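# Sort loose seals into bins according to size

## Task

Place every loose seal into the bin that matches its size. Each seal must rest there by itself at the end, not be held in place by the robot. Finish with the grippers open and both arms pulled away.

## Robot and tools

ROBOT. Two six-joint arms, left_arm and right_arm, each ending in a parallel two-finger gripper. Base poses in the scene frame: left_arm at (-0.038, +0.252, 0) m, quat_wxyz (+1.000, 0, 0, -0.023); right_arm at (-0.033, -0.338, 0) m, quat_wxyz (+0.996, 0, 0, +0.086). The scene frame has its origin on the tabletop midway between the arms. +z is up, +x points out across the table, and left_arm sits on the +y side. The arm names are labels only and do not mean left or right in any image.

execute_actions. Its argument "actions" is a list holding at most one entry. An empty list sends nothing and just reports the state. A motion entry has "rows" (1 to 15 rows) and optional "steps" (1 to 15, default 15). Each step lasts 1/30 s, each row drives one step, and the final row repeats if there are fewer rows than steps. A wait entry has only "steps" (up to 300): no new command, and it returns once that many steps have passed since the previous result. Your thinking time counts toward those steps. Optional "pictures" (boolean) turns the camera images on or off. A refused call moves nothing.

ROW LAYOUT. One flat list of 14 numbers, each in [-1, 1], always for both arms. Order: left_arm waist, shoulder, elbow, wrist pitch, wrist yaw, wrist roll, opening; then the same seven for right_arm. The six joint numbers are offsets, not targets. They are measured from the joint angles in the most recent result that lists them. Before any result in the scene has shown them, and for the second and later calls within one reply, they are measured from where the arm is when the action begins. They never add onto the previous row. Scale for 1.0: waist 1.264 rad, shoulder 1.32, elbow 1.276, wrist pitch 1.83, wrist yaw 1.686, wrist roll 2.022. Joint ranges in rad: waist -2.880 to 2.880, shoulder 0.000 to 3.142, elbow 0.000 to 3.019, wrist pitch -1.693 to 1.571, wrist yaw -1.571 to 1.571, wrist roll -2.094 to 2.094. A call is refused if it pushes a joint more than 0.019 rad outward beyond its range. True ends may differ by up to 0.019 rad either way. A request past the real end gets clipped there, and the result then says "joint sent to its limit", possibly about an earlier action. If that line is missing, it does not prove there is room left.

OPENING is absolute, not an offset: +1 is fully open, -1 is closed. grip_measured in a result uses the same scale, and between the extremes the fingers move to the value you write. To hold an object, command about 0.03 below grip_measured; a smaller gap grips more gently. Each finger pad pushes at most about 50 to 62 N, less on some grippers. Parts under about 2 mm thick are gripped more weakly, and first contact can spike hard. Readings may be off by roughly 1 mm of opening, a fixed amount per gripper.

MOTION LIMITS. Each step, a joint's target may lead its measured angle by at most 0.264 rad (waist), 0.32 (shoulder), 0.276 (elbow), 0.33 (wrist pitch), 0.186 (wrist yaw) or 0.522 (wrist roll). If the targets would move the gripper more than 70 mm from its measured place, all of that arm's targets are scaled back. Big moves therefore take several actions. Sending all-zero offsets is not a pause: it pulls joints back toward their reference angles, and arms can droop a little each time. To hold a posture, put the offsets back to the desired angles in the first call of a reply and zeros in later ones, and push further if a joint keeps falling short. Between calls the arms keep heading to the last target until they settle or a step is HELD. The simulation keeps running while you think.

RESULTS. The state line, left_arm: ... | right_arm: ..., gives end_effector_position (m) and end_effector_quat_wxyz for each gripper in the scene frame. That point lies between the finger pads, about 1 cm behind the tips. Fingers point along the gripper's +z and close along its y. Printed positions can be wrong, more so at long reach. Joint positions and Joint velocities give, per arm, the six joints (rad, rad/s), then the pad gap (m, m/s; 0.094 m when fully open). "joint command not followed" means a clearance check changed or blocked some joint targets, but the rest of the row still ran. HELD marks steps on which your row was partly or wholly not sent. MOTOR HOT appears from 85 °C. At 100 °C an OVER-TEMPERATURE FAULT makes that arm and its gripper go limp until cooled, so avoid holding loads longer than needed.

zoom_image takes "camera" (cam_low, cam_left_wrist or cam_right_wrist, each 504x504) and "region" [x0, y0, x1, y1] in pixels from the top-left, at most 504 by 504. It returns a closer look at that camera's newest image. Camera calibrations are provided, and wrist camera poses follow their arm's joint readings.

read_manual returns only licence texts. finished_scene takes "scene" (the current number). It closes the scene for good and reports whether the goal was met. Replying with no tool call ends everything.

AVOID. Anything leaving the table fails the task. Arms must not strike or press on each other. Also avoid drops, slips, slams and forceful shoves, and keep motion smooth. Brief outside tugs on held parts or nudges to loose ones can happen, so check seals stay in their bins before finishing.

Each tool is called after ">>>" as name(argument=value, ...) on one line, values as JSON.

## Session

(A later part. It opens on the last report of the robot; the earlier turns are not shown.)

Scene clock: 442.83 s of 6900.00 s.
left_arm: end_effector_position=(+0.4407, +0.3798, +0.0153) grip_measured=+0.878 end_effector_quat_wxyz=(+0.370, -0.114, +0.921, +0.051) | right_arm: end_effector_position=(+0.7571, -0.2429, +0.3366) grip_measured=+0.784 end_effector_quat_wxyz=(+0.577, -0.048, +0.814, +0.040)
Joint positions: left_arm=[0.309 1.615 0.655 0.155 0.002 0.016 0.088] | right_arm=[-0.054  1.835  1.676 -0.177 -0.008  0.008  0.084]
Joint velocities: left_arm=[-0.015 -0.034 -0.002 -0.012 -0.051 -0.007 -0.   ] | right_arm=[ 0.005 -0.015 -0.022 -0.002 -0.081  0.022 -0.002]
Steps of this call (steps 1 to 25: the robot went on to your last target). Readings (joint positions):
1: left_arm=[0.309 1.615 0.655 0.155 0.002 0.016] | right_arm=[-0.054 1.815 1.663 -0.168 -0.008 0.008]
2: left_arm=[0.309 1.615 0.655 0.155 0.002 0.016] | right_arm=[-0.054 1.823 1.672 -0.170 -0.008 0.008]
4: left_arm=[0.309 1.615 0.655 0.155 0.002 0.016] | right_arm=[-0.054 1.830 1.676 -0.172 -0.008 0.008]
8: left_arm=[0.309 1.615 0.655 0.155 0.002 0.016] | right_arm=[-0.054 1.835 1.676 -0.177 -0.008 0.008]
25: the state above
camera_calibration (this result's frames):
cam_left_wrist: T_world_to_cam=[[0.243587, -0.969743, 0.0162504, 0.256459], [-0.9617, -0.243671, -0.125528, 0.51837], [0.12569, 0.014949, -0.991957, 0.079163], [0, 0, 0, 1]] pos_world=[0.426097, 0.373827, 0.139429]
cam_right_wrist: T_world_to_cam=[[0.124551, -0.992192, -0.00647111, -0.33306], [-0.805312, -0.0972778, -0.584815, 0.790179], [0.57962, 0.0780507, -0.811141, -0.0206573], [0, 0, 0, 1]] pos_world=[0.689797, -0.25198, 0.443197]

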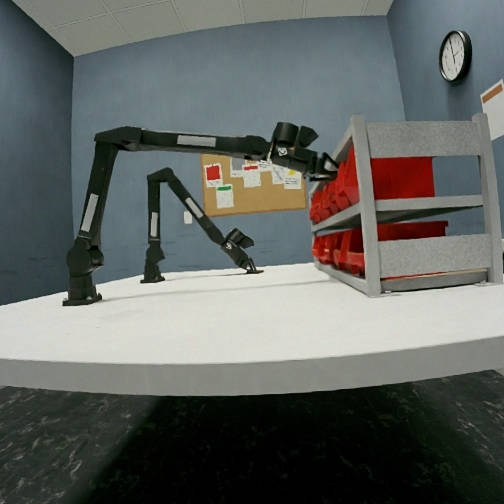

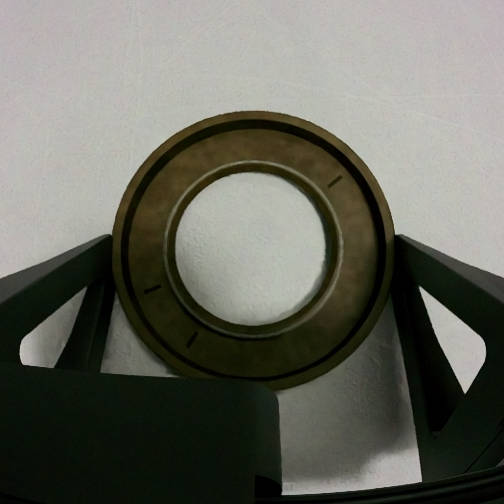

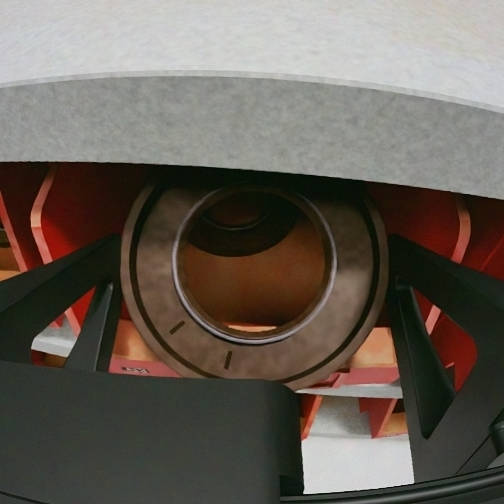

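>>> execute_actions(actions=[{"rows":[[0,-0.02,0.02,0,0,0,0.85,0,0.012,0.05,0,0,0,0.755],[0,-0.04,0.04,0,0,0,0.85,0,0.018,0.058,0,0,0,0.755],[0,-0.06,0.07,0,0,0,0.85,0,0.024,0.066,0,0,0,0.755],[0,-0.08,0.1,0,0,0,0.85,0,0.03,0.075,-0.003,0,0,0.755],[0,-0.094,0.14,0,0.01,0,0.85,0,0.036,0.083,-0.005,0,0,0.755],[0,-0.094,0.18,-0.01,0.02,0.01,0.85,0,0.042,0.091,-0.007,0,0,0.755],[0,-0.094,0.22,-0.02,0.03,0.02,0.85,0,0.048,0.1,-0.009,0,0,0.755],[0,-0.094,0.26,-0.03,0.04,0.03,0.85,0,0.054,0.108,-0.011,0,0,0.755],[0,-0.094,0.3,-0.05,0.05,0.03,0.85,0,0.06,0.116,-0.013,0,0,0.755],[0,-0.094,0.34,-0.07,0.065,0.03,0.85,0,0.067,0.125,-0.015,0,0,0.755],[0,-0.094,0.38,-0.09,0.08,0.03,0.85,0,0.074,0.133,-0.017,0,0,0.755],[0,-0.094,0.42,-0.11,0.095,0.03,0.85,0,0.081,0.141,-0.017,0,0,0.755],[0,-0.094,0.45,-0.13,0.11,0.03,0.85,0,0.089,0.15,-0.017,0,0,0.755],[0,-0.094,0.48,-0.13,0.125,0.03,0.85,0,0.097,0.158,-0.017,0,0,0.755],[0,-0.094,0.48,-0.13,0.125,0.03,0.85,0,0.104,0.166,-0.017,0,0,0.755]]}], pictures=false)

>>> execute_actions(actions=[{"steps":35}])

Scene clock: 464.10 s of 6900.00 s.
left_arm: end_effector_position=(+0.5439, +0.3790, +0.1650) grip_measured=+0.875 end_effector_quat_wxyz=(+0.479, -0.062, +0.875, -0.001) | right_arm: end_effector_position=(+0.7910, -0.2391, +0.3279) grip_measured=+0.784 end_effector_quat_wxyz=(+0.576, -0.044, +0.815, +0.041)
Joint positions: left_arm=[0.309 1.53  0.938 0.013 0.164 0.033 0.088] | right_arm=[-0.054  1.933  1.8   -0.208 -0.007  0.015  0.084]
Joint velocities: left_arm=[ 0.005 -0.034  0.901 -0.457  0.359  0.007 -0.001] | right_arm=[-0.005  0.366  0.276  0.002 -0.022 -0.022  0.001]
Steps of this call (steps 1 to 15: the robot went on to your last target; steps 16 to 90: nothing new was sent; then 17.77 s passed at rest; steps 91 to 105: all 15 steps of this action). Readings (joint positions):
91: left_arm=[0.309 1.614 0.655 0.155 0.002 0.016] | right_arm=[-0.054 1.835 1.677 -0.177 -0.008 0.008]
92: left_arm=[0.309 1.610 0.655 0.155 0.002 0.016] | right_arm=[-0.054 1.836 1.678 -0.177 -0.008 0.008]
94: left_arm=[0.309 1.592 0.662 0.151 0.002 0.016] | right_arm=[-0.054 1.841 1.691 -0.177 -0.008 0.008]
98: left_arm=[0.309 1.553 0.723 0.139 0.031 0.019] | right_arm=[-0.054 1.865 1.737 -0.186 -0.007 0.013]
105: the state above

Scene clock: 465.27 s of 6900.00 s.
left_arm: end_effector_position=(+0.6040, +0.3869, +0.3419) grip_measured=+0.875 end_effector_quat_wxyz=(+0.586, -0.020, +0.810, +0.010) | right_arm: end_effector_position=(+0.8022, -0.2377, +0.3161) grip_measured=+0.784 end_effector_quat_wxyz=(+0.573, -0.045, +0.817, +0.041)
Joint positions: left_arm=[ 0.309  1.481  1.233 -0.078  0.211  0.063  0.088] | right_arm=[-0.054  1.97   1.831 -0.208 -0.007  0.015  0.084]
Joint velocities: left_arm=[-0.005 -0.005  0.002 -0.027  0.037 -0.022  0.   ] | right_arm=[-0.005 -0.015 -0.002 -0.017 -0.037 -0.007 -0.   ]
Steps of this call (steps 1 to 30: the robot went on to your last target; steps 31 to 35: nothing new was sent). Readings (joint positions):
1: left_arm=[0.309 1.529 0.969 -0.002 0.176 0.034] | right_arm=[-0.054 1.944 1.809 -0.208 -0.007 0.015]
2: left_arm=[0.309 1.528 1.000 -0.013 0.184 0.035] | right_arm=[-0.054 1.954 1.817 -0.208 -0.007 0.015]
4: left_arm=[0.309 1.527 1.058 -0.031 0.196 0.037] | right_arm=[-0.054 1.966 1.822 -0.208 -0.007 0.015]
8: left_arm=[0.309 1.520 1.162 -0.061 0.208 0.046] | right_arm=[-0.054 1.970 1.823 -0.208 -0.007 0.015]
35: the state above
All arms were judged still, so your last target was given up. Only a new action makes them travel on or press farther. Fingers that are still opening or closing keep moving.
camera_calibration (this result's frames):
cam_left_wrist: T_world_to_cam=[[0.0278406, -0.999194, 0.0289023, 0.35559], [-0.817257, -0.0394013, -0.574924, 0.705537], [0.5756, -0.0076144, -0.817696, 0.0599234], [0, 0, 0, 1]] pos_world=[0.532213, 0.383559, 0.444352]
cam_right_wrist: T_world_to_cam=[[0.121086, -0.992562, -0.0126062, -0.329038], [-0.812455, -0.0918016, -0.575751, 0.819192], [0.570312, 0.0799574, -0.817528, -0.0538607], [0, 0, 0, 1]] pos_world=[0.736116, -0.247081, 0.423471]

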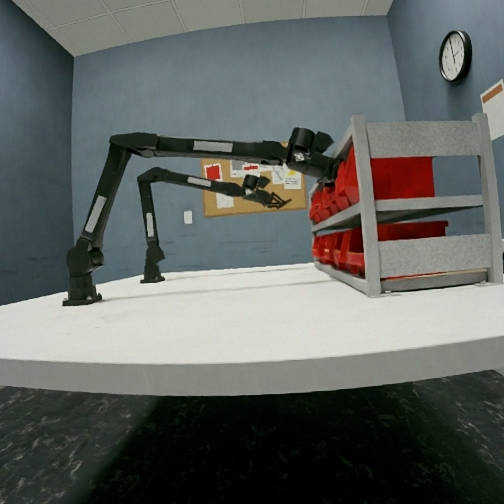

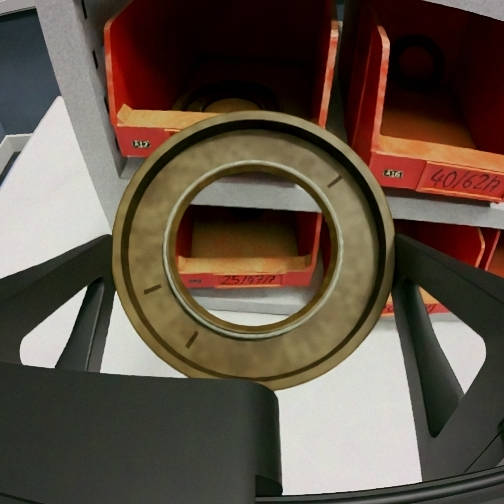

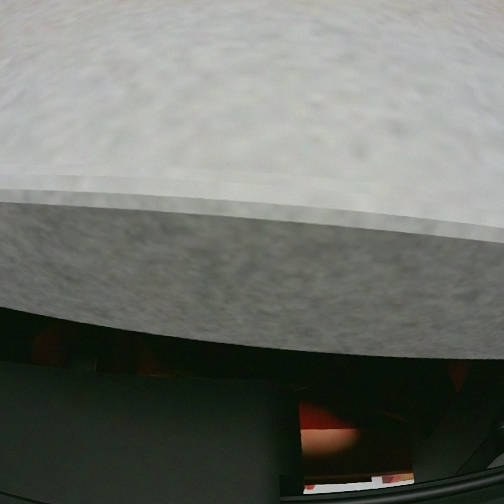

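>>> execute_actions(actions=[{"rows":[[0,0,0.02,0,0,0,0.85,0,0,0.04,0,0,0,0.8],[0,0,0.02,0,0,0,0.85,0,0,0.04,0,0,0,0.85],[0,0,0.02,0,0,0,0.85,0,0,0.04,0,0,0,0.92]],"steps":12}], pictures=false)

>>> execute_actions(actions=[{"rows":[[0,0.012,0.03,0,0,0,0.85,0,-0.02,0.01,0,0,0,0.92],[0,0.024,0.045,0,0,0,0.85,0,-0.034,-0.005,0,0,0,0.92],[0,0.036,0.06,0,0,0,0.85,0,-0.048,-0.025,0,0,0,0.92],[0,0.048,0.075,0,0,0,0.85,0,-0.062,-0.045,0,0,0,0.92],[0,0.06,0.09,-0.01,0,0,0.85,0,-0.076,-0.065,0.01,0,0,0.92],[0,0.072,0.105,-0.01,0,0,0.85,0,-0.09,-0.085,0.01,0,0,0.92],[0,0.084,0.12,-0.01,0,0,0.85,0,-0.104,-0.105,0.02,0,0,0.92],[0,0.096,0.135,-0.02,0,0,0.85,0,-0.118,-0.125,0.02,0,0,0.92],[0,0.108,0.15,-0.02,0,0,0.85,0,-0.132,-0.145,0.03,0,0,0.92],[0,0.12,0.165,-0.02,0,0,0.85,0,-0.146,-0.165,0.03,0,0,0.92],[0,0.132,0.18,-0.028,0,0,0.85,0,-0.16,-0.19,0.04,0,0,0.92],[0,0.144,0.195,-0.028,0,0,0.85,0,-0.174,-0.215,0.04,0,0,0.92],[0,0.156,0.21,-0.028,0,0,0.85,0,-0.188,-0.24,0.05,0,0,0.92],[0,0.168,0.225,-0.028,0,0,0.85,0,-0.2,-0.265,0.05,0,0,0.92],[0,0.18,0.24,-0.028,0,0,0.85,0,-0.21,-0.285,0.05,0,0,0.92]]}], pictures=false)

>>> execute_actions(actions=[{"steps":30}])

Scene clock: 492.87 s of 6900.00 s.
left_arm: end_effector_position=(+0.6040, +0.3869, +0.3419) grip_measured=+0.875 end_effector_quat_wxyz=(+0.586, -0.020, +0.810, +0.010) | right_arm: end_effector_position=(+0.8022, -0.2377, +0.3161) grip_measured=+0.918 end_effector_quat_wxyz=(+0.573, -0.045, +0.817, +0.041)
Joint positions: left_arm=[ 0.309  1.481  1.233 -0.078  0.211  0.063  0.088] | right_arm=[-0.054  1.97   1.831 -0.208 -0.007  0.015  0.09 ]
Joint velocities: left_arm=[-0.015 -0.005  0.017 -0.002 -0.007 -0.051  0.001] | right_arm=[ 0.015  0.005 -0.012 -0.002 -0.022 -0.022  0.   ]
Steps of this call (steps 1 to 90: nothing new was sent; then 24.20 s passed at rest; steps 91 to 102: all 12 steps of this action). Readings (joint positions):
91: left_arm=[0.309 1.481 1.233 -0.078 0.211 0.063] | right_arm=[-0.054 1.970 1.831 -0.208 -0.007 0.015]
92: left_arm=[0.309 1.481 1.233 -0.078 0.211 0.063] | right_arm=[-0.054 1.970 1.831 -0.208 -0.007 0.015]
94: left_arm=[0.309 1.481 1.233 -0.078 0.211 0.063] | right_arm=[-0.054 1.970 1.831 -0.208 -0.007 0.015]
98: left_arm=[0.309 1.481 1.233 -0.078 0.211 0.063] | right_arm=[-0.054 1.970 1.831 -0.208 -0.007 0.015]
102: the state above

Scene clock: 493.37 s of 6900.00 s.
left_arm: end_effector_position=(+0.6757, +0.4061, +0.3302) grip_measured=+0.875 end_effector_quat_wxyz=(+0.576, -0.021, +0.817, +0.007) | right_arm: end_effector_position=(+0.7149, -0.2481, +0.3281) grip_measured=+0.918 end_effector_quat_wxyz=(+0.570, -0.045, +0.819, +0.041)
Joint positions: left_arm=[ 0.309  1.678  1.45  -0.122  0.211  0.063  0.088] | right_arm=[-0.054  1.73   1.519 -0.142 -0.007  0.015  0.09 ]
Joint velocities: left_arm=[ 0.005  0.474  0.491 -0.051  0.007  0.022  0.   ] | right_arm=[-0.015 -0.669 -0.828  0.125  0.007  0.007  0.   ]
Steps of this call (steps 1 to 15: all 15 steps of this action). Readings (joint positions):
1: left_arm=[0.309 1.481 1.233 -0.078 0.211 0.063] | right_arm=[-0.054 1.970 1.831 -0.208 -0.007 0.015]
2: left_arm=[0.309 1.482 1.233 -0.078 0.211 0.063] | right_arm=[-0.054 1.968 1.830 -0.208 -0.007 0.015]
4: left_arm=[0.309 1.493 1.244 -0.078 0.211 0.063] | right_arm=[-0.054 1.955 1.809 -0.208 -0.007 0.015]
8: left_arm=[0.309 1.555 1.316 -0.093 0.211 0.063] | right_arm=[-0.054 1.886 1.710 -0.201 -0.007 0.015]
15: the state above

Scene clock: 494.37 s of 6900.00 s.
left_arm: end_effector_position=(+0.6882, +0.4095, +0.3214) grip_measured=+0.875 end_effector_quat_wxyz=(+0.573, -0.022, +0.820, +0.006) | right_arm: end_effector_position=(+0.6984, -0.2501, +0.3337) grip_measured=+0.918 end_effector_quat_wxyz=(+0.572, -0.045, +0.818, +0.041)
Joint positions: left_arm=[ 0.309  1.717  1.483 -0.126  0.211  0.063  0.088] | right_arm=[-0.054  1.684  1.47  -0.134 -0.007  0.015  0.09 ]
Joint velocities: left_arm=[-0.005 -0.024 -0.002 -0.022  0.037  0.037  0.   ] | right_arm=[-0.015 -0.015  0.007 -0.017 -0.022 -0.051 -0.001]
Steps of this call (steps 1 to 30: the robot went on to your last target). Readings (joint positions):
1: left_arm=[0.309 1.693 1.466 -0.123 0.211 0.063] | right_arm=[-0.054 1.710 1.496 -0.141 -0.007 0.015]
2: left_arm=[0.309 1.704 1.476 -0.123 0.211 0.063] | right_arm=[-0.054 1.696 1.481 -0.141 -0.007 0.015]
4: left_arm=[0.309 1.715 1.482 -0.123 0.211 0.063] | right_arm=[-0.054 1.685 1.473 -0.139 -0.007 0.015]
8: left_arm=[0.309 1.717 1.482 -0.126 0.211 0.063] | right_arm=[-0.054 1.684 1.471 -0.134 -0.007 0.015]
30: the state above
All arms were judged still, so your last target was given up. Only a new action makes them travel on or press farther. Fingers that are still opening or closing keep moving.
camera_calibration (this result's frames):
cam_left_wrist: T_world_to_cam=[[0.0288905, -0.998912, 0.0366059, 0.373163], [-0.835255, -0.044242, -0.54808, 0.769197], [0.549104, -0.014741, -0.835624, 0.0217159], [0, 0, 0, 1]] pos_world=[0.619771, 0.407108, 0.426068]
cam_right_wrist: T_world_to_cam=[[0.121422, -0.992519, -0.0127406, -0.328648], [-0.813302, -0.0921228, -0.574503, 0.743942], [0.569031, 0.0801195, -0.818404, 0.0219622], [0, 0, 0, 1]] pos_world=[0.632457, -0.259415, 0.441183]

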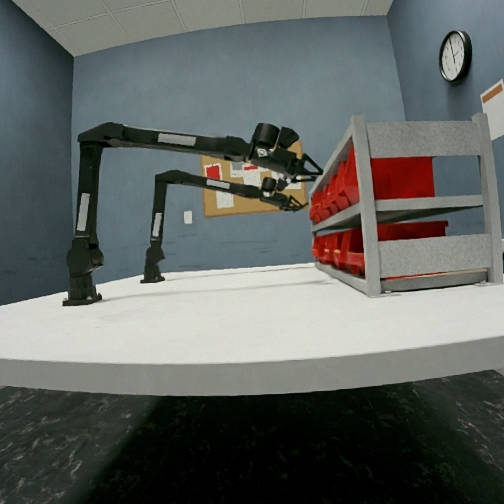

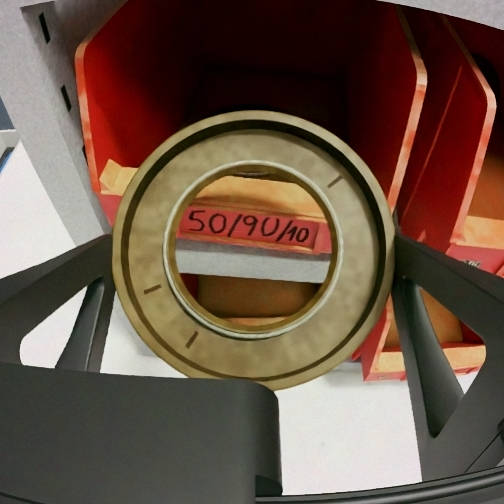

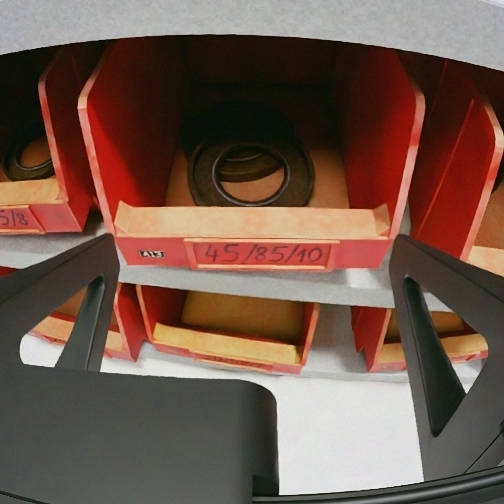

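>>> execute_actions(actions=[{"rows":[[0,0.004,0.045,0,0,0,0.85,0,-0.04,-0.04,0,0,0,1],[0,0.011,0.057,0,0,0,0.85,0,-0.08,-0.08,0,0,0,1],[-0.005,0.018,0.069,0,0,0,0.85,0,-0.12,-0.12,0,0,0,1],[-0.008,0.025,0.081,-0.005,0,0,0.85,0,-0.16,-0.16,0,0,0,1],[-0.01,0.033,0.093,-0.008,0,0,0.85,0,-0.2,-0.2,0,0,0,1],[-0.012,0.04,0.105,-0.01,0,0,0.85,0,-0.25,-0.25,0,0,0,1],[-0.014,0.048,0.117,-0.013,0,0,0.85,0,-0.3,-0.3,0,0,0,1],[-0.016,0.055,0.129,-0.015,0,0,0.85,0,-0.35,-0.35,0,0,0,1],[-0.018,0.063,0.141,-0.018,0,0,0.85,0,-0.4,-0.4,0,0,0,1],[-0.02,0.07,0.153,-0.02,0,0,0.85,0,-0.45,-0.45,0,0,0,1],[-0.022,0.078,0.165,-0.023,0,0,0.85,0,-0.5,-0.5,0,0,0,1],[-0.022,0.085,0.177,-0.025,0,0,0.85,0,-0.54,-0.54,0,0,0,1],[-0.022,0.093,0.189,-0.028,0,0,0.85,0,-0.57,-0.57,0,0,0,1],[-0.022,0.1,0.201,-0.03,0,0,0.85,0,-0.59,-0.59,0,0,0,1],[-0.022,0.108,0.213,-0.03,0,0,0.85,0,-0.6,-0.6,0,0,0,1]]}], pictures=false)

>>> execute_actions(actions=[{"steps":30}])

Scene clock: 515.00 s of 6900.00 s.
left_arm: end_effector_position=(+0.7346, +0.4145, +0.3534) grip_measured=+0.875 end_effector_quat_wxyz=(+0.592, -0.015, +0.806, +0.008) | right_arm: end_effector_position=(+0.4303, -0.2820, +0.3326) grip_measured=+1.000 end_effector_quat_wxyz=(+0.585, -0.044, +0.808, +0.042)
Joint positions: left_arm=[ 0.3    1.817  1.676 -0.169  0.211  0.063  0.088] | right_arm=[-0.054  0.951  0.769 -0.134 -0.007  0.015  0.094]
Joint velocities: left_arm=[-0.073  0.298  0.427 -0.115 -0.051 -0.037 -0.001] | right_arm=[-0.005 -2.115 -1.341 -0.012  0.007  0.051  0.   ]
Steps of this call (steps 1 to 90: nothing new was sent; then 17.13 s passed at rest; steps 91 to 105: all 15 steps of this action). Readings (joint positions):
91: left_arm=[0.309 1.717 1.483 -0.126 0.211 0.063] | right_arm=[-0.054 1.681 1.464 -0.134 -0.007 0.015]
92: left_arm=[0.309 1.717 1.484 -0.126 0.211 0.063] | right_arm=[-0.054 1.668 1.442 -0.134 -0.007 0.015]
94: left_arm=[0.309 1.722 1.496 -0.128 0.211 0.063] | right_arm=[-0.054 1.612 1.354 -0.134 -0.007 0.015]
98: left_arm=[0.309 1.752 1.562 -0.142 0.211 0.063] | right_arm=[-0.054 1.431 1.144 -0.134 -0.007 0.015]
105: the state above

Scene clock: 516.00 s of 6900.00 s.
left_arm: end_effector_position=(+0.7441, +0.4126, +0.3440) grip_measured=+0.875 end_effector_quat_wxyz=(+0.587, -0.013, +0.809, +0.006) | right_arm: end_effector_position=(+0.4100, -0.2844, +0.3161) grip_measured=+1.000 end_effector_quat_wxyz=(+0.581, -0.044, +0.812, +0.042)
Joint positions: left_arm=[ 0.295  1.846  1.701 -0.177  0.211  0.063  0.088] | right_arm=[-0.054  0.897  0.703 -0.134 -0.007  0.015  0.094]
Joint velocities: left_arm=[ 0.005 -0.015 -0.012  0.032 -0.037  0.037  0.   ] | right_arm=[ 0.005  0.005  0.002 -0.007 -0.037  0.007  0.   ]
Steps of this call (steps 1 to 30: the robot went on to your last target). Readings (joint positions):
1: left_arm=[0.298 1.826 1.689 -0.171 0.211 0.063] | right_arm=[-0.054 0.889 0.732 -0.134 -0.007 0.015]
2: left_arm=[0.297 1.834 1.697 -0.171 0.211 0.063] | right_arm=[-0.054 0.847 0.711 -0.134 -0.007 0.015]
4: left_arm=[0.295 1.841 1.701 -0.172 0.211 0.063] | right_arm=[-0.054 0.819 0.704 -0.134 -0.007 0.015]
8: left_arm=[0.295 1.846 1.701 -0.177 0.211 0.063] | right_arm=[-0.054 0.859 0.704 -0.134 -0.007 0.015]
30: the state above
All arms were judged still, so your last target was given up. Only a new action makes them travel on or press farther. Fingers that are still opening or closing keep moving.
camera_calibration (this result's frames):
cam_left_wrist: T_world_to_cam=[[0.0132486, -0.99952, 0.0280147, 0.38862], [-0.815611, -0.0270103, -0.57797, 0.816976], [0.578449, -0.0151918, -0.815577, -0.0185446], [0, 0, 0, 1]] pos_world=[0.671913, 0.410218, 0.446176]
cam_right_wrist: T_world_to_cam=[[0.121692, -0.992487, -0.0126729, -0.328114], [-0.800931, -0.0906474, -0.591855, 0.496948], [0.58626, 0.0821742, -0.805945, 0.163971], [0, 0, 0, 1]] pos_world=[0.34182, -0.294076, 0.422115]

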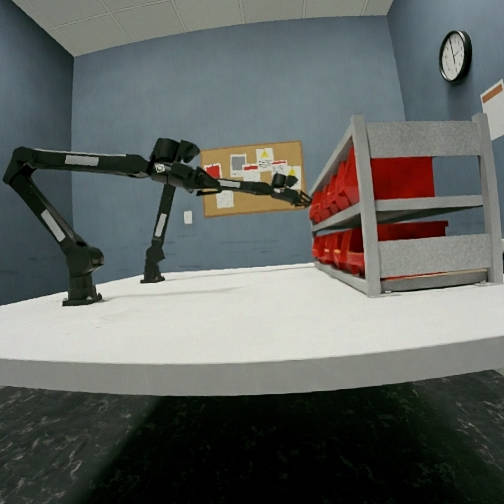

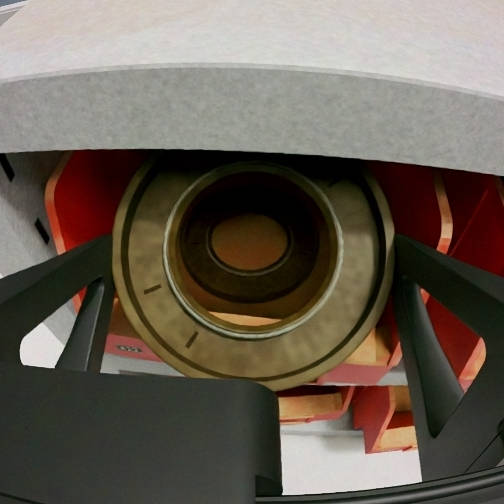

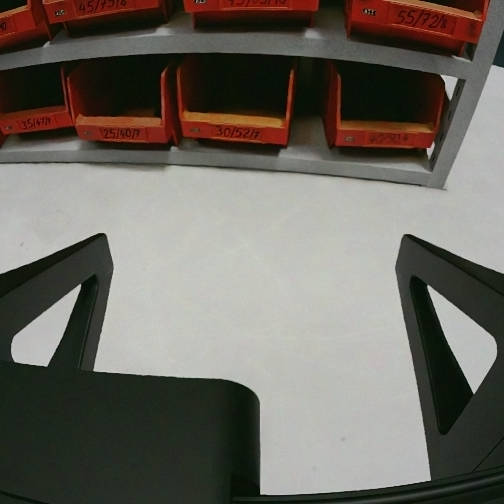

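>>> execute_actions(actions=[{"rows":[[-0.008,0.014,0.045,0,0,0,0.85,0,0,0,0,0,0,1],[-0.01,0.021,0.054,0,0,0,0.85,0,0,0,0,0,0,1],[-0.012,0.028,0.063,0,0,0,0.85,0,0,0,0,0,0,1],[-0.014,0.035,0.072,-0.003,0,0,0.85,0,0,0,0,0,0,1],[-0.015,0.042,0.081,-0.005,0,0,0.85,0,0,0,0,0,0,1],[-0.016,0.049,0.09,-0.007,0,0,0.85,0,0,0,0,0,0,1],[-0.017,0.056,0.099,-0.009,0,0,0.85,0,0,0,0,0,0,1],[-0.018,0.063,0.108,-0.011,0,0,0.85,0,0,0,0,0,0,1],[-0.019,0.07,0.117,-0.013,0,0,0.85,0,0,0,0,0,0,1],[-0.02,0.077,0.126,-0.015,0,0,0.85,0,0,0,0,0,0,1],[-0.021,0.084,0.135,-0.018,0,0,0.85,0,0,0,0,0,0,1],[-0.022,0.091,0.144,-0.018,0,0,0.85,0,0,0,0,0,0,1],[-0.023,0.097,0.154,-0.018,0,0,0.85,0,0,0,0,0,0,1],[-0.024,0.103,0.164,-0.018,0,0,0.85,0,0,0,0,0,0,1],[-0.024,0.108,0.173,-0.018,0,0,0.85,0,0,0,0,0,0,1]]}], pictures=false)

>>> execute_actions(actions=[{"steps":20}])

Scene clock: 532.67 s of 6900.00 s.
left_arm: end_effector_position=(+0.7832, +0.4136, +0.3393) grip_measured=+0.875 end_effector_quat_wxyz=(+0.591, -0.009, +0.807, +0.004) | right_arm: end_effector_position=(+0.4100, -0.2844, +0.3161) grip_measured=+1.000 end_effector_quat_wxyz=(+0.581, -0.044, +0.812, +0.042)
Joint positions: left_arm=[ 0.285  1.954  1.843 -0.203  0.211  0.063  0.088] | right_arm=[-0.054  0.897  0.703 -0.134 -0.007  0.015  0.094]
Joint velocities: left_arm=[-0.044  0.288  0.291 -0.032 -0.022 -0.022 -0.001] | right_arm=[ 0.015 -0.015 -0.002 -0.007 -0.11  -0.051  0.   ]
Steps of this call (steps 1 to 90: nothing new was sent; then 13.17 s passed at rest; steps 91 to 105: all 15 steps of this action). Readings (joint positions):
91: left_arm=[0.295 1.846 1.701 -0.177 0.211 0.063] | right_arm=[-0.054 0.897 0.703 -0.134 -0.007 0.015]
92: left_arm=[0.295 1.847 1.701 -0.177 0.211 0.063] | right_arm=[-0.054 0.897 0.703 -0.134 -0.007 0.015]
94: left_arm=[0.295 1.854 1.713 -0.177 0.211 0.063] | right_arm=[-0.054 0.897 0.703 -0.134 -0.007 0.015]
98: left_arm=[0.294 1.886 1.764 -0.185 0.211 0.063] | right_arm=[-0.054 0.897 0.703 -0.134 -0.007 0.015]
105: the state above

Scene clock: 533.33 s of 6900.00 s.
left_arm: end_effector_position=(+0.7903, +0.4117, +0.3308) grip_measured=+0.875 end_effector_quat_wxyz=(+0.588, -0.008, +0.809, +0.002) | right_arm: end_effector_position=(+0.4100, -0.2844, +0.3161) grip_measured=+1.000 end_effector_quat_wxyz=(+0.581, -0.044, +0.812, +0.042)
Joint positions: left_arm=[ 0.28   1.977  1.861 -0.206  0.21   0.063  0.088] | right_arm=[-0.054  0.897  0.703 -0.134 -0.007  0.015  0.094]
Joint velocities: left_arm=[-0.005 -0.015  0.017  0.002 -0.051 -0.11   0.001] | right_arm=[-0.005  0.015  0.022 -0.002  0.007  0.022  0.   ]
Steps of this call (steps 1 to 20: the robot went on to your last target). Readings (joint positions):
1: left_arm=[0.283 1.963 1.852 -0.203 0.211 0.063] | right_arm=[-0.054 0.897 0.703 -0.134 -0.007 0.015]
2: left_arm=[0.282 1.969 1.857 -0.203 0.211 0.063] | right_arm=[-0.054 0.897 0.703 -0.134 -0.007 0.015]
4: left_arm=[0.280 1.975 1.859 -0.204 0.210 0.063] | right_arm=[-0.054 0.897 0.703 -0.134 -0.007 0.015]
8: left_arm=[0.280 1.977 1.860 -0.206 0.210 0.063] | right_arm=[-0.054 0.897 0.703 -0.134 -0.007 0.015]
20: the state above
camera_calibration (this result's frames):
cam_left_wrist: T_world_to_cam=[[-0.000909924, -0.999618, 0.027631, 0.398903], [-0.815284, -0.0152585, -0.578861, 0.842192], [0.579061, -0.0230538, -0.814958, -0.0534712], [0, 0, 0, 1]] pos_world=[0.717951, 0.410368, 0.432913]
cam_right_wrist: T_world_to_cam=[[0.121692, -0.992487, -0.0126729, -0.328114], [-0.800931, -0.0906474, -0.591855, 0.496948], [0.58626, 0.0821742, -0.805945, 0.163971], [0, 0, 0, 1]] pos_world=[0.34182, -0.294076, 0.422115]

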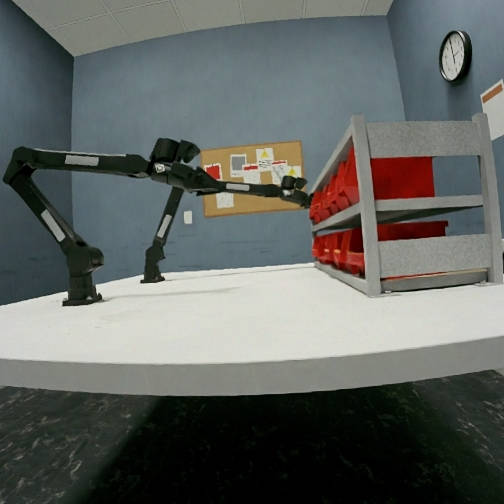

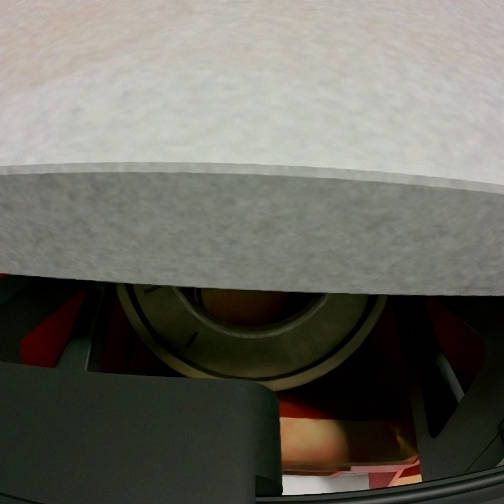

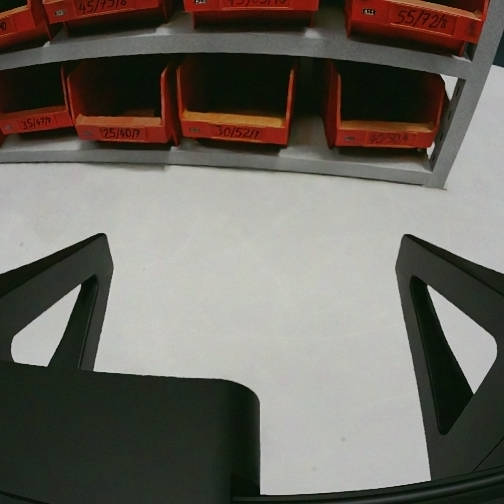

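Seal is past the lip. Lower a little, release, retreat.

>>> execute_actions(actions=[{"rows":[[0,0.012,0.04,0,0,0,0.85,0,0,0,0,0,0,1],[0,0.018,0.04,0,0,0,0.85,0,0,0,0,0,0,1],[0,0.022,0.04,0,0,0,0.85,0,0,0,0,0,0,1],[0,0.022,0.04,0,0,0,0.85,0,0,0,0,0,0,1],[0,0.022,0.04,0,0,0,0.85,0,0,0,0,0,0,1],[0,0.022,0.04,0,0,0,0.85,0,0,0,0,0,0,1],[0,0.022,0.04,0,0,0,0.85,0,0,0,0,0,0,1],[0,0.022,0.04,0,0,0,0.85,0,0,0,0,0,0,1],[0,0.022,0.04,0,0,0,0.9,0,0,0,0,0,0,1],[0,0.022,0.04,0,0,0,1,0,0,0,0,0,0,1]]}], pictures=false)

>>> execute_actions(actions=[{"rows":[[0,-0.015,0.01,0,0,0,1,0,0,0,0,0,0,1],[0,-0.028,-0.005,0,0,0,1,0,0,0,0,0,0,1],[0,-0.042,-0.025,0,0,0,1,0,0,0,0,0,0,1],[0.01,-0.056,-0.045,0,0,0,1,0,0,0,0,0,0,1],[0.012,-0.07,-0.065,0.01,0,0,1,0,0,0,0,0,0,1],[0.014,-0.085,-0.085,0.01,0,0,1,0,0,0,0,0,0,1],[0.016,-0.1,-0.105,0.02,0,0,1,0,0,0,0,0,0,1],[0.018,-0.115,-0.125,0.02,0,0,1,0,0,0,0,0,0,1],[0.02,-0.13,-0.145,0.03,0,0,1,0,0,0,0,0,0,1],[0.022,-0.146,-0.165,0.03,0,0,1,0,0,0,0,0,0,1],[0.024,-0.16,-0.19,0.04,0,0,1,0,0,0,0,0,0,1],[0.026,-0.18,-0.22,0.04,0,0,1,0,0,0,0,0,0,1],[0.028,-0.2,-0.25,0.05,0,0,1,0,0,0,0,0,0,1],[0.03,-0.23,-0.29,0.05,0,0,1,0,0,0,0,0,0,1],[0.03,-0.27,-0.34,0.05,0,0,1,0,0,0,0,0,0,1]]}], pictures=false)

>>> execute_actions(actions=[{"steps":25}])

Scene clock: 550.80 s of 6900.00 s.
left_arm: end_effector_position=(+0.7911, +0.4120, +0.3274) grip_measured=+1.000 end_effector_quat_wxyz=(+0.586, -0.008, +0.810, +0.001) | right_arm: end_effector_position=(+0.4100, -0.2844, +0.3161) grip_measured=+1.000 end_effector_quat_wxyz=(+0.581, -0.044, +0.812, +0.042)
Joint positions: left_arm=[ 0.28   1.981  1.861 -0.206  0.21   0.063  0.094] | right_arm=[-0.054  0.897  0.703 -0.134 -0.007  0.015  0.094]
Joint velocities: left_arm=[ 0.005 -0.005  0.002  0.007 -0.066 -0.037  0.   ] | right_arm=[-0.015  0.005  0.012 -0.017 -0.081 -0.022  0.   ]
Steps of this call (steps 1 to 15: the robot went on to your last target; steps 16 to 90: nothing new was sent; then 13.97 s passed at rest; steps 91 to 105: all 15 steps of this action). Readings (joint positions):
91: left_arm=[0.280 1.977 1.861 -0.206 0.210 0.063] | right_arm=[-0.054 0.897 0.703 -0.134 -0.007 0.015]
92: left_arm=[0.280 1.977 1.861 -0.206 0.210 0.063] | right_arm=[-0.054 0.897 0.703 -0.134 -0.007 0.015]
94: left_arm=[0.280 1.978 1.861 -0.206 0.210 0.063] | right_arm=[-0.054 0.897 0.703 -0.134 -0.007 0.015]
98: left_arm=[0.280 1.980 1.861 -0.206 0.210 0.063] | right_arm=[-0.054 0.897 0.703 -0.134 -0.007 0.015]
105: the state above

Scene clock: 551.30 s of 6900.00 s.
left_arm: end_effector_position=(+0.6942, +0.4006, +0.3476) grip_measured=+1.000 end_effector_quat_wxyz=(+0.588, -0.014, +0.809, +0.006) | right_arm: end_effector_position=(+0.4100, -0.2844, +0.3161) grip_measured=+1.000 end_effector_quat_wxyz=(+0.581, -0.044, +0.812, +0.042)
Joint positions: left_arm=[ 0.296  1.71   1.521 -0.132  0.21   0.063  0.094] | right_arm=[-0.054  0.897  0.703 -0.134 -0.007  0.015  0.094]
Joint velocities: left_arm=[ 0.093 -1.07  -1.365  0.188  0.022 -0.022  0.   ] | right_arm=[-0.005 -0.015 -0.002 -0.007  0.007  0.007  0.   ]
Steps of this call (steps 1 to 15: all 15 steps of this action). Readings (joint positions):
1: left_arm=[0.280 1.981 1.861 -0.206 0.210 0.063] | right_arm=[-0.054 0.897 0.703 -0.134 -0.007 0.015]
2: left_arm=[0.280 1.979 1.860 -0.206 0.210 0.063] | right_arm=[-0.054 0.897 0.703 -0.134 -0.007 0.015]
4: left_arm=[0.280 1.963 1.836 -0.206 0.210 0.063] | right_arm=[-0.054 0.897 0.703 -0.134 -0.007 0.015]
8: left_arm=[0.281 1.890 1.736 -0.197 0.210 0.063] | right_arm=[-0.054 0.897 0.703 -0.134 -0.007 0.015]
15: the state above

Scene clock: 552.13 s of 6900.00 s.
left_arm: end_effector_position=(+0.6560, +0.3996, +0.3628) grip_measured=+1.000 end_effector_quat_wxyz=(+0.593, -0.018, +0.805, +0.011) | right_arm: end_effector_position=(+0.4100, -0.2844, +0.3161) grip_measured=+1.000 end_effector_quat_wxyz=(+0.581, -0.044, +0.812, +0.042)
Joint positions: left_arm=[ 0.308  1.605  1.42  -0.124  0.21   0.063  0.094] | right_arm=[-0.054  0.897  0.703 -0.134 -0.007  0.015  0.094]
Joint velocities: left_arm=[ 0.005 -0.015 -0.007 -0.007  0.007 -0.051  0.   ] | right_arm=[-0.024  0.005  0.007 -0.012  0.066 -0.081  0.   ]
Steps of this call (steps 1 to 25: the robot went on to your last target). Readings (joint positions):
1: left_arm=[0.299 1.674 1.477 -0.131 0.210 0.063] | right_arm=[-0.054 0.897 0.703 -0.134 -0.007 0.015]
2: left_arm=[0.303 1.645 1.444 -0.131 0.210 0.063] | right_arm=[-0.054 0.897 0.703 -0.134 -0.007 0.015]
4: left_arm=[0.307 1.612 1.420 -0.131 0.210 0.063] | right_arm=[-0.054 0.897 0.703 -0.134 -0.007 0.015]
8: left_arm=[0.308 1.600 1.420 -0.124 0.210 0.063] | right_arm=[-0.054 0.897 0.703 -0.134 -0.007 0.015]
25: the state above
camera_calibration (this result's frames):
cam_left_wrist: T_world_to_cam=[[0.0262071, -0.999354, 0.0245901, 0.368953], [-0.807475, -0.0356639, -0.588823, 0.75766], [0.58932, -0.00442454, -0.807888, 0.0332784], [0, 0, 0, 1]] pos_world=[0.58251, 0.395883, 0.46394]
cam_right_wrist: T_world_to_cam=[[0.121692, -0.992487, -0.0126729, -0.328114], [-0.800931, -0.0906474, -0.591855, 0.496948], [0.58626, 0.0821742, -0.805945, 0.163971], [0, 0, 0, 1]] pos_world=[0.34182, -0.294076, 0.422115]

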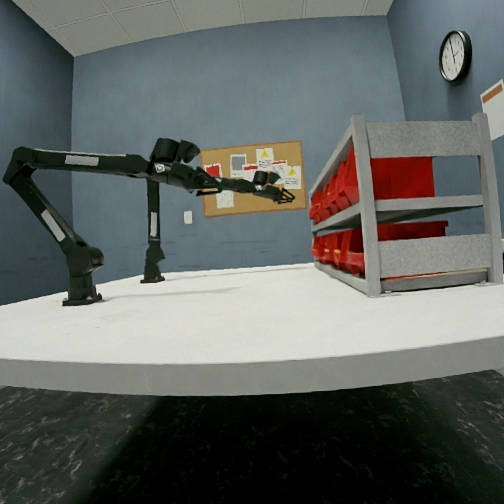

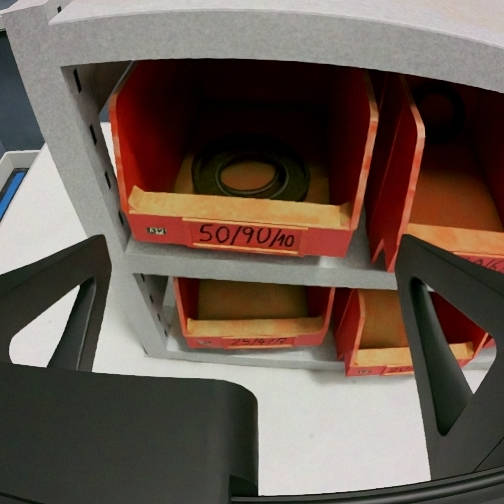

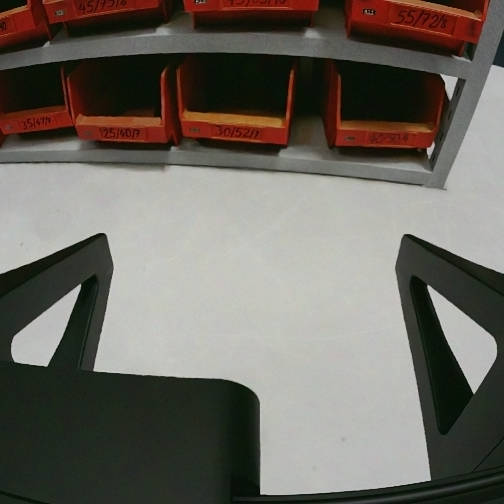

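>>> finished_scene(scene=1)

The scene is finished: the task was done.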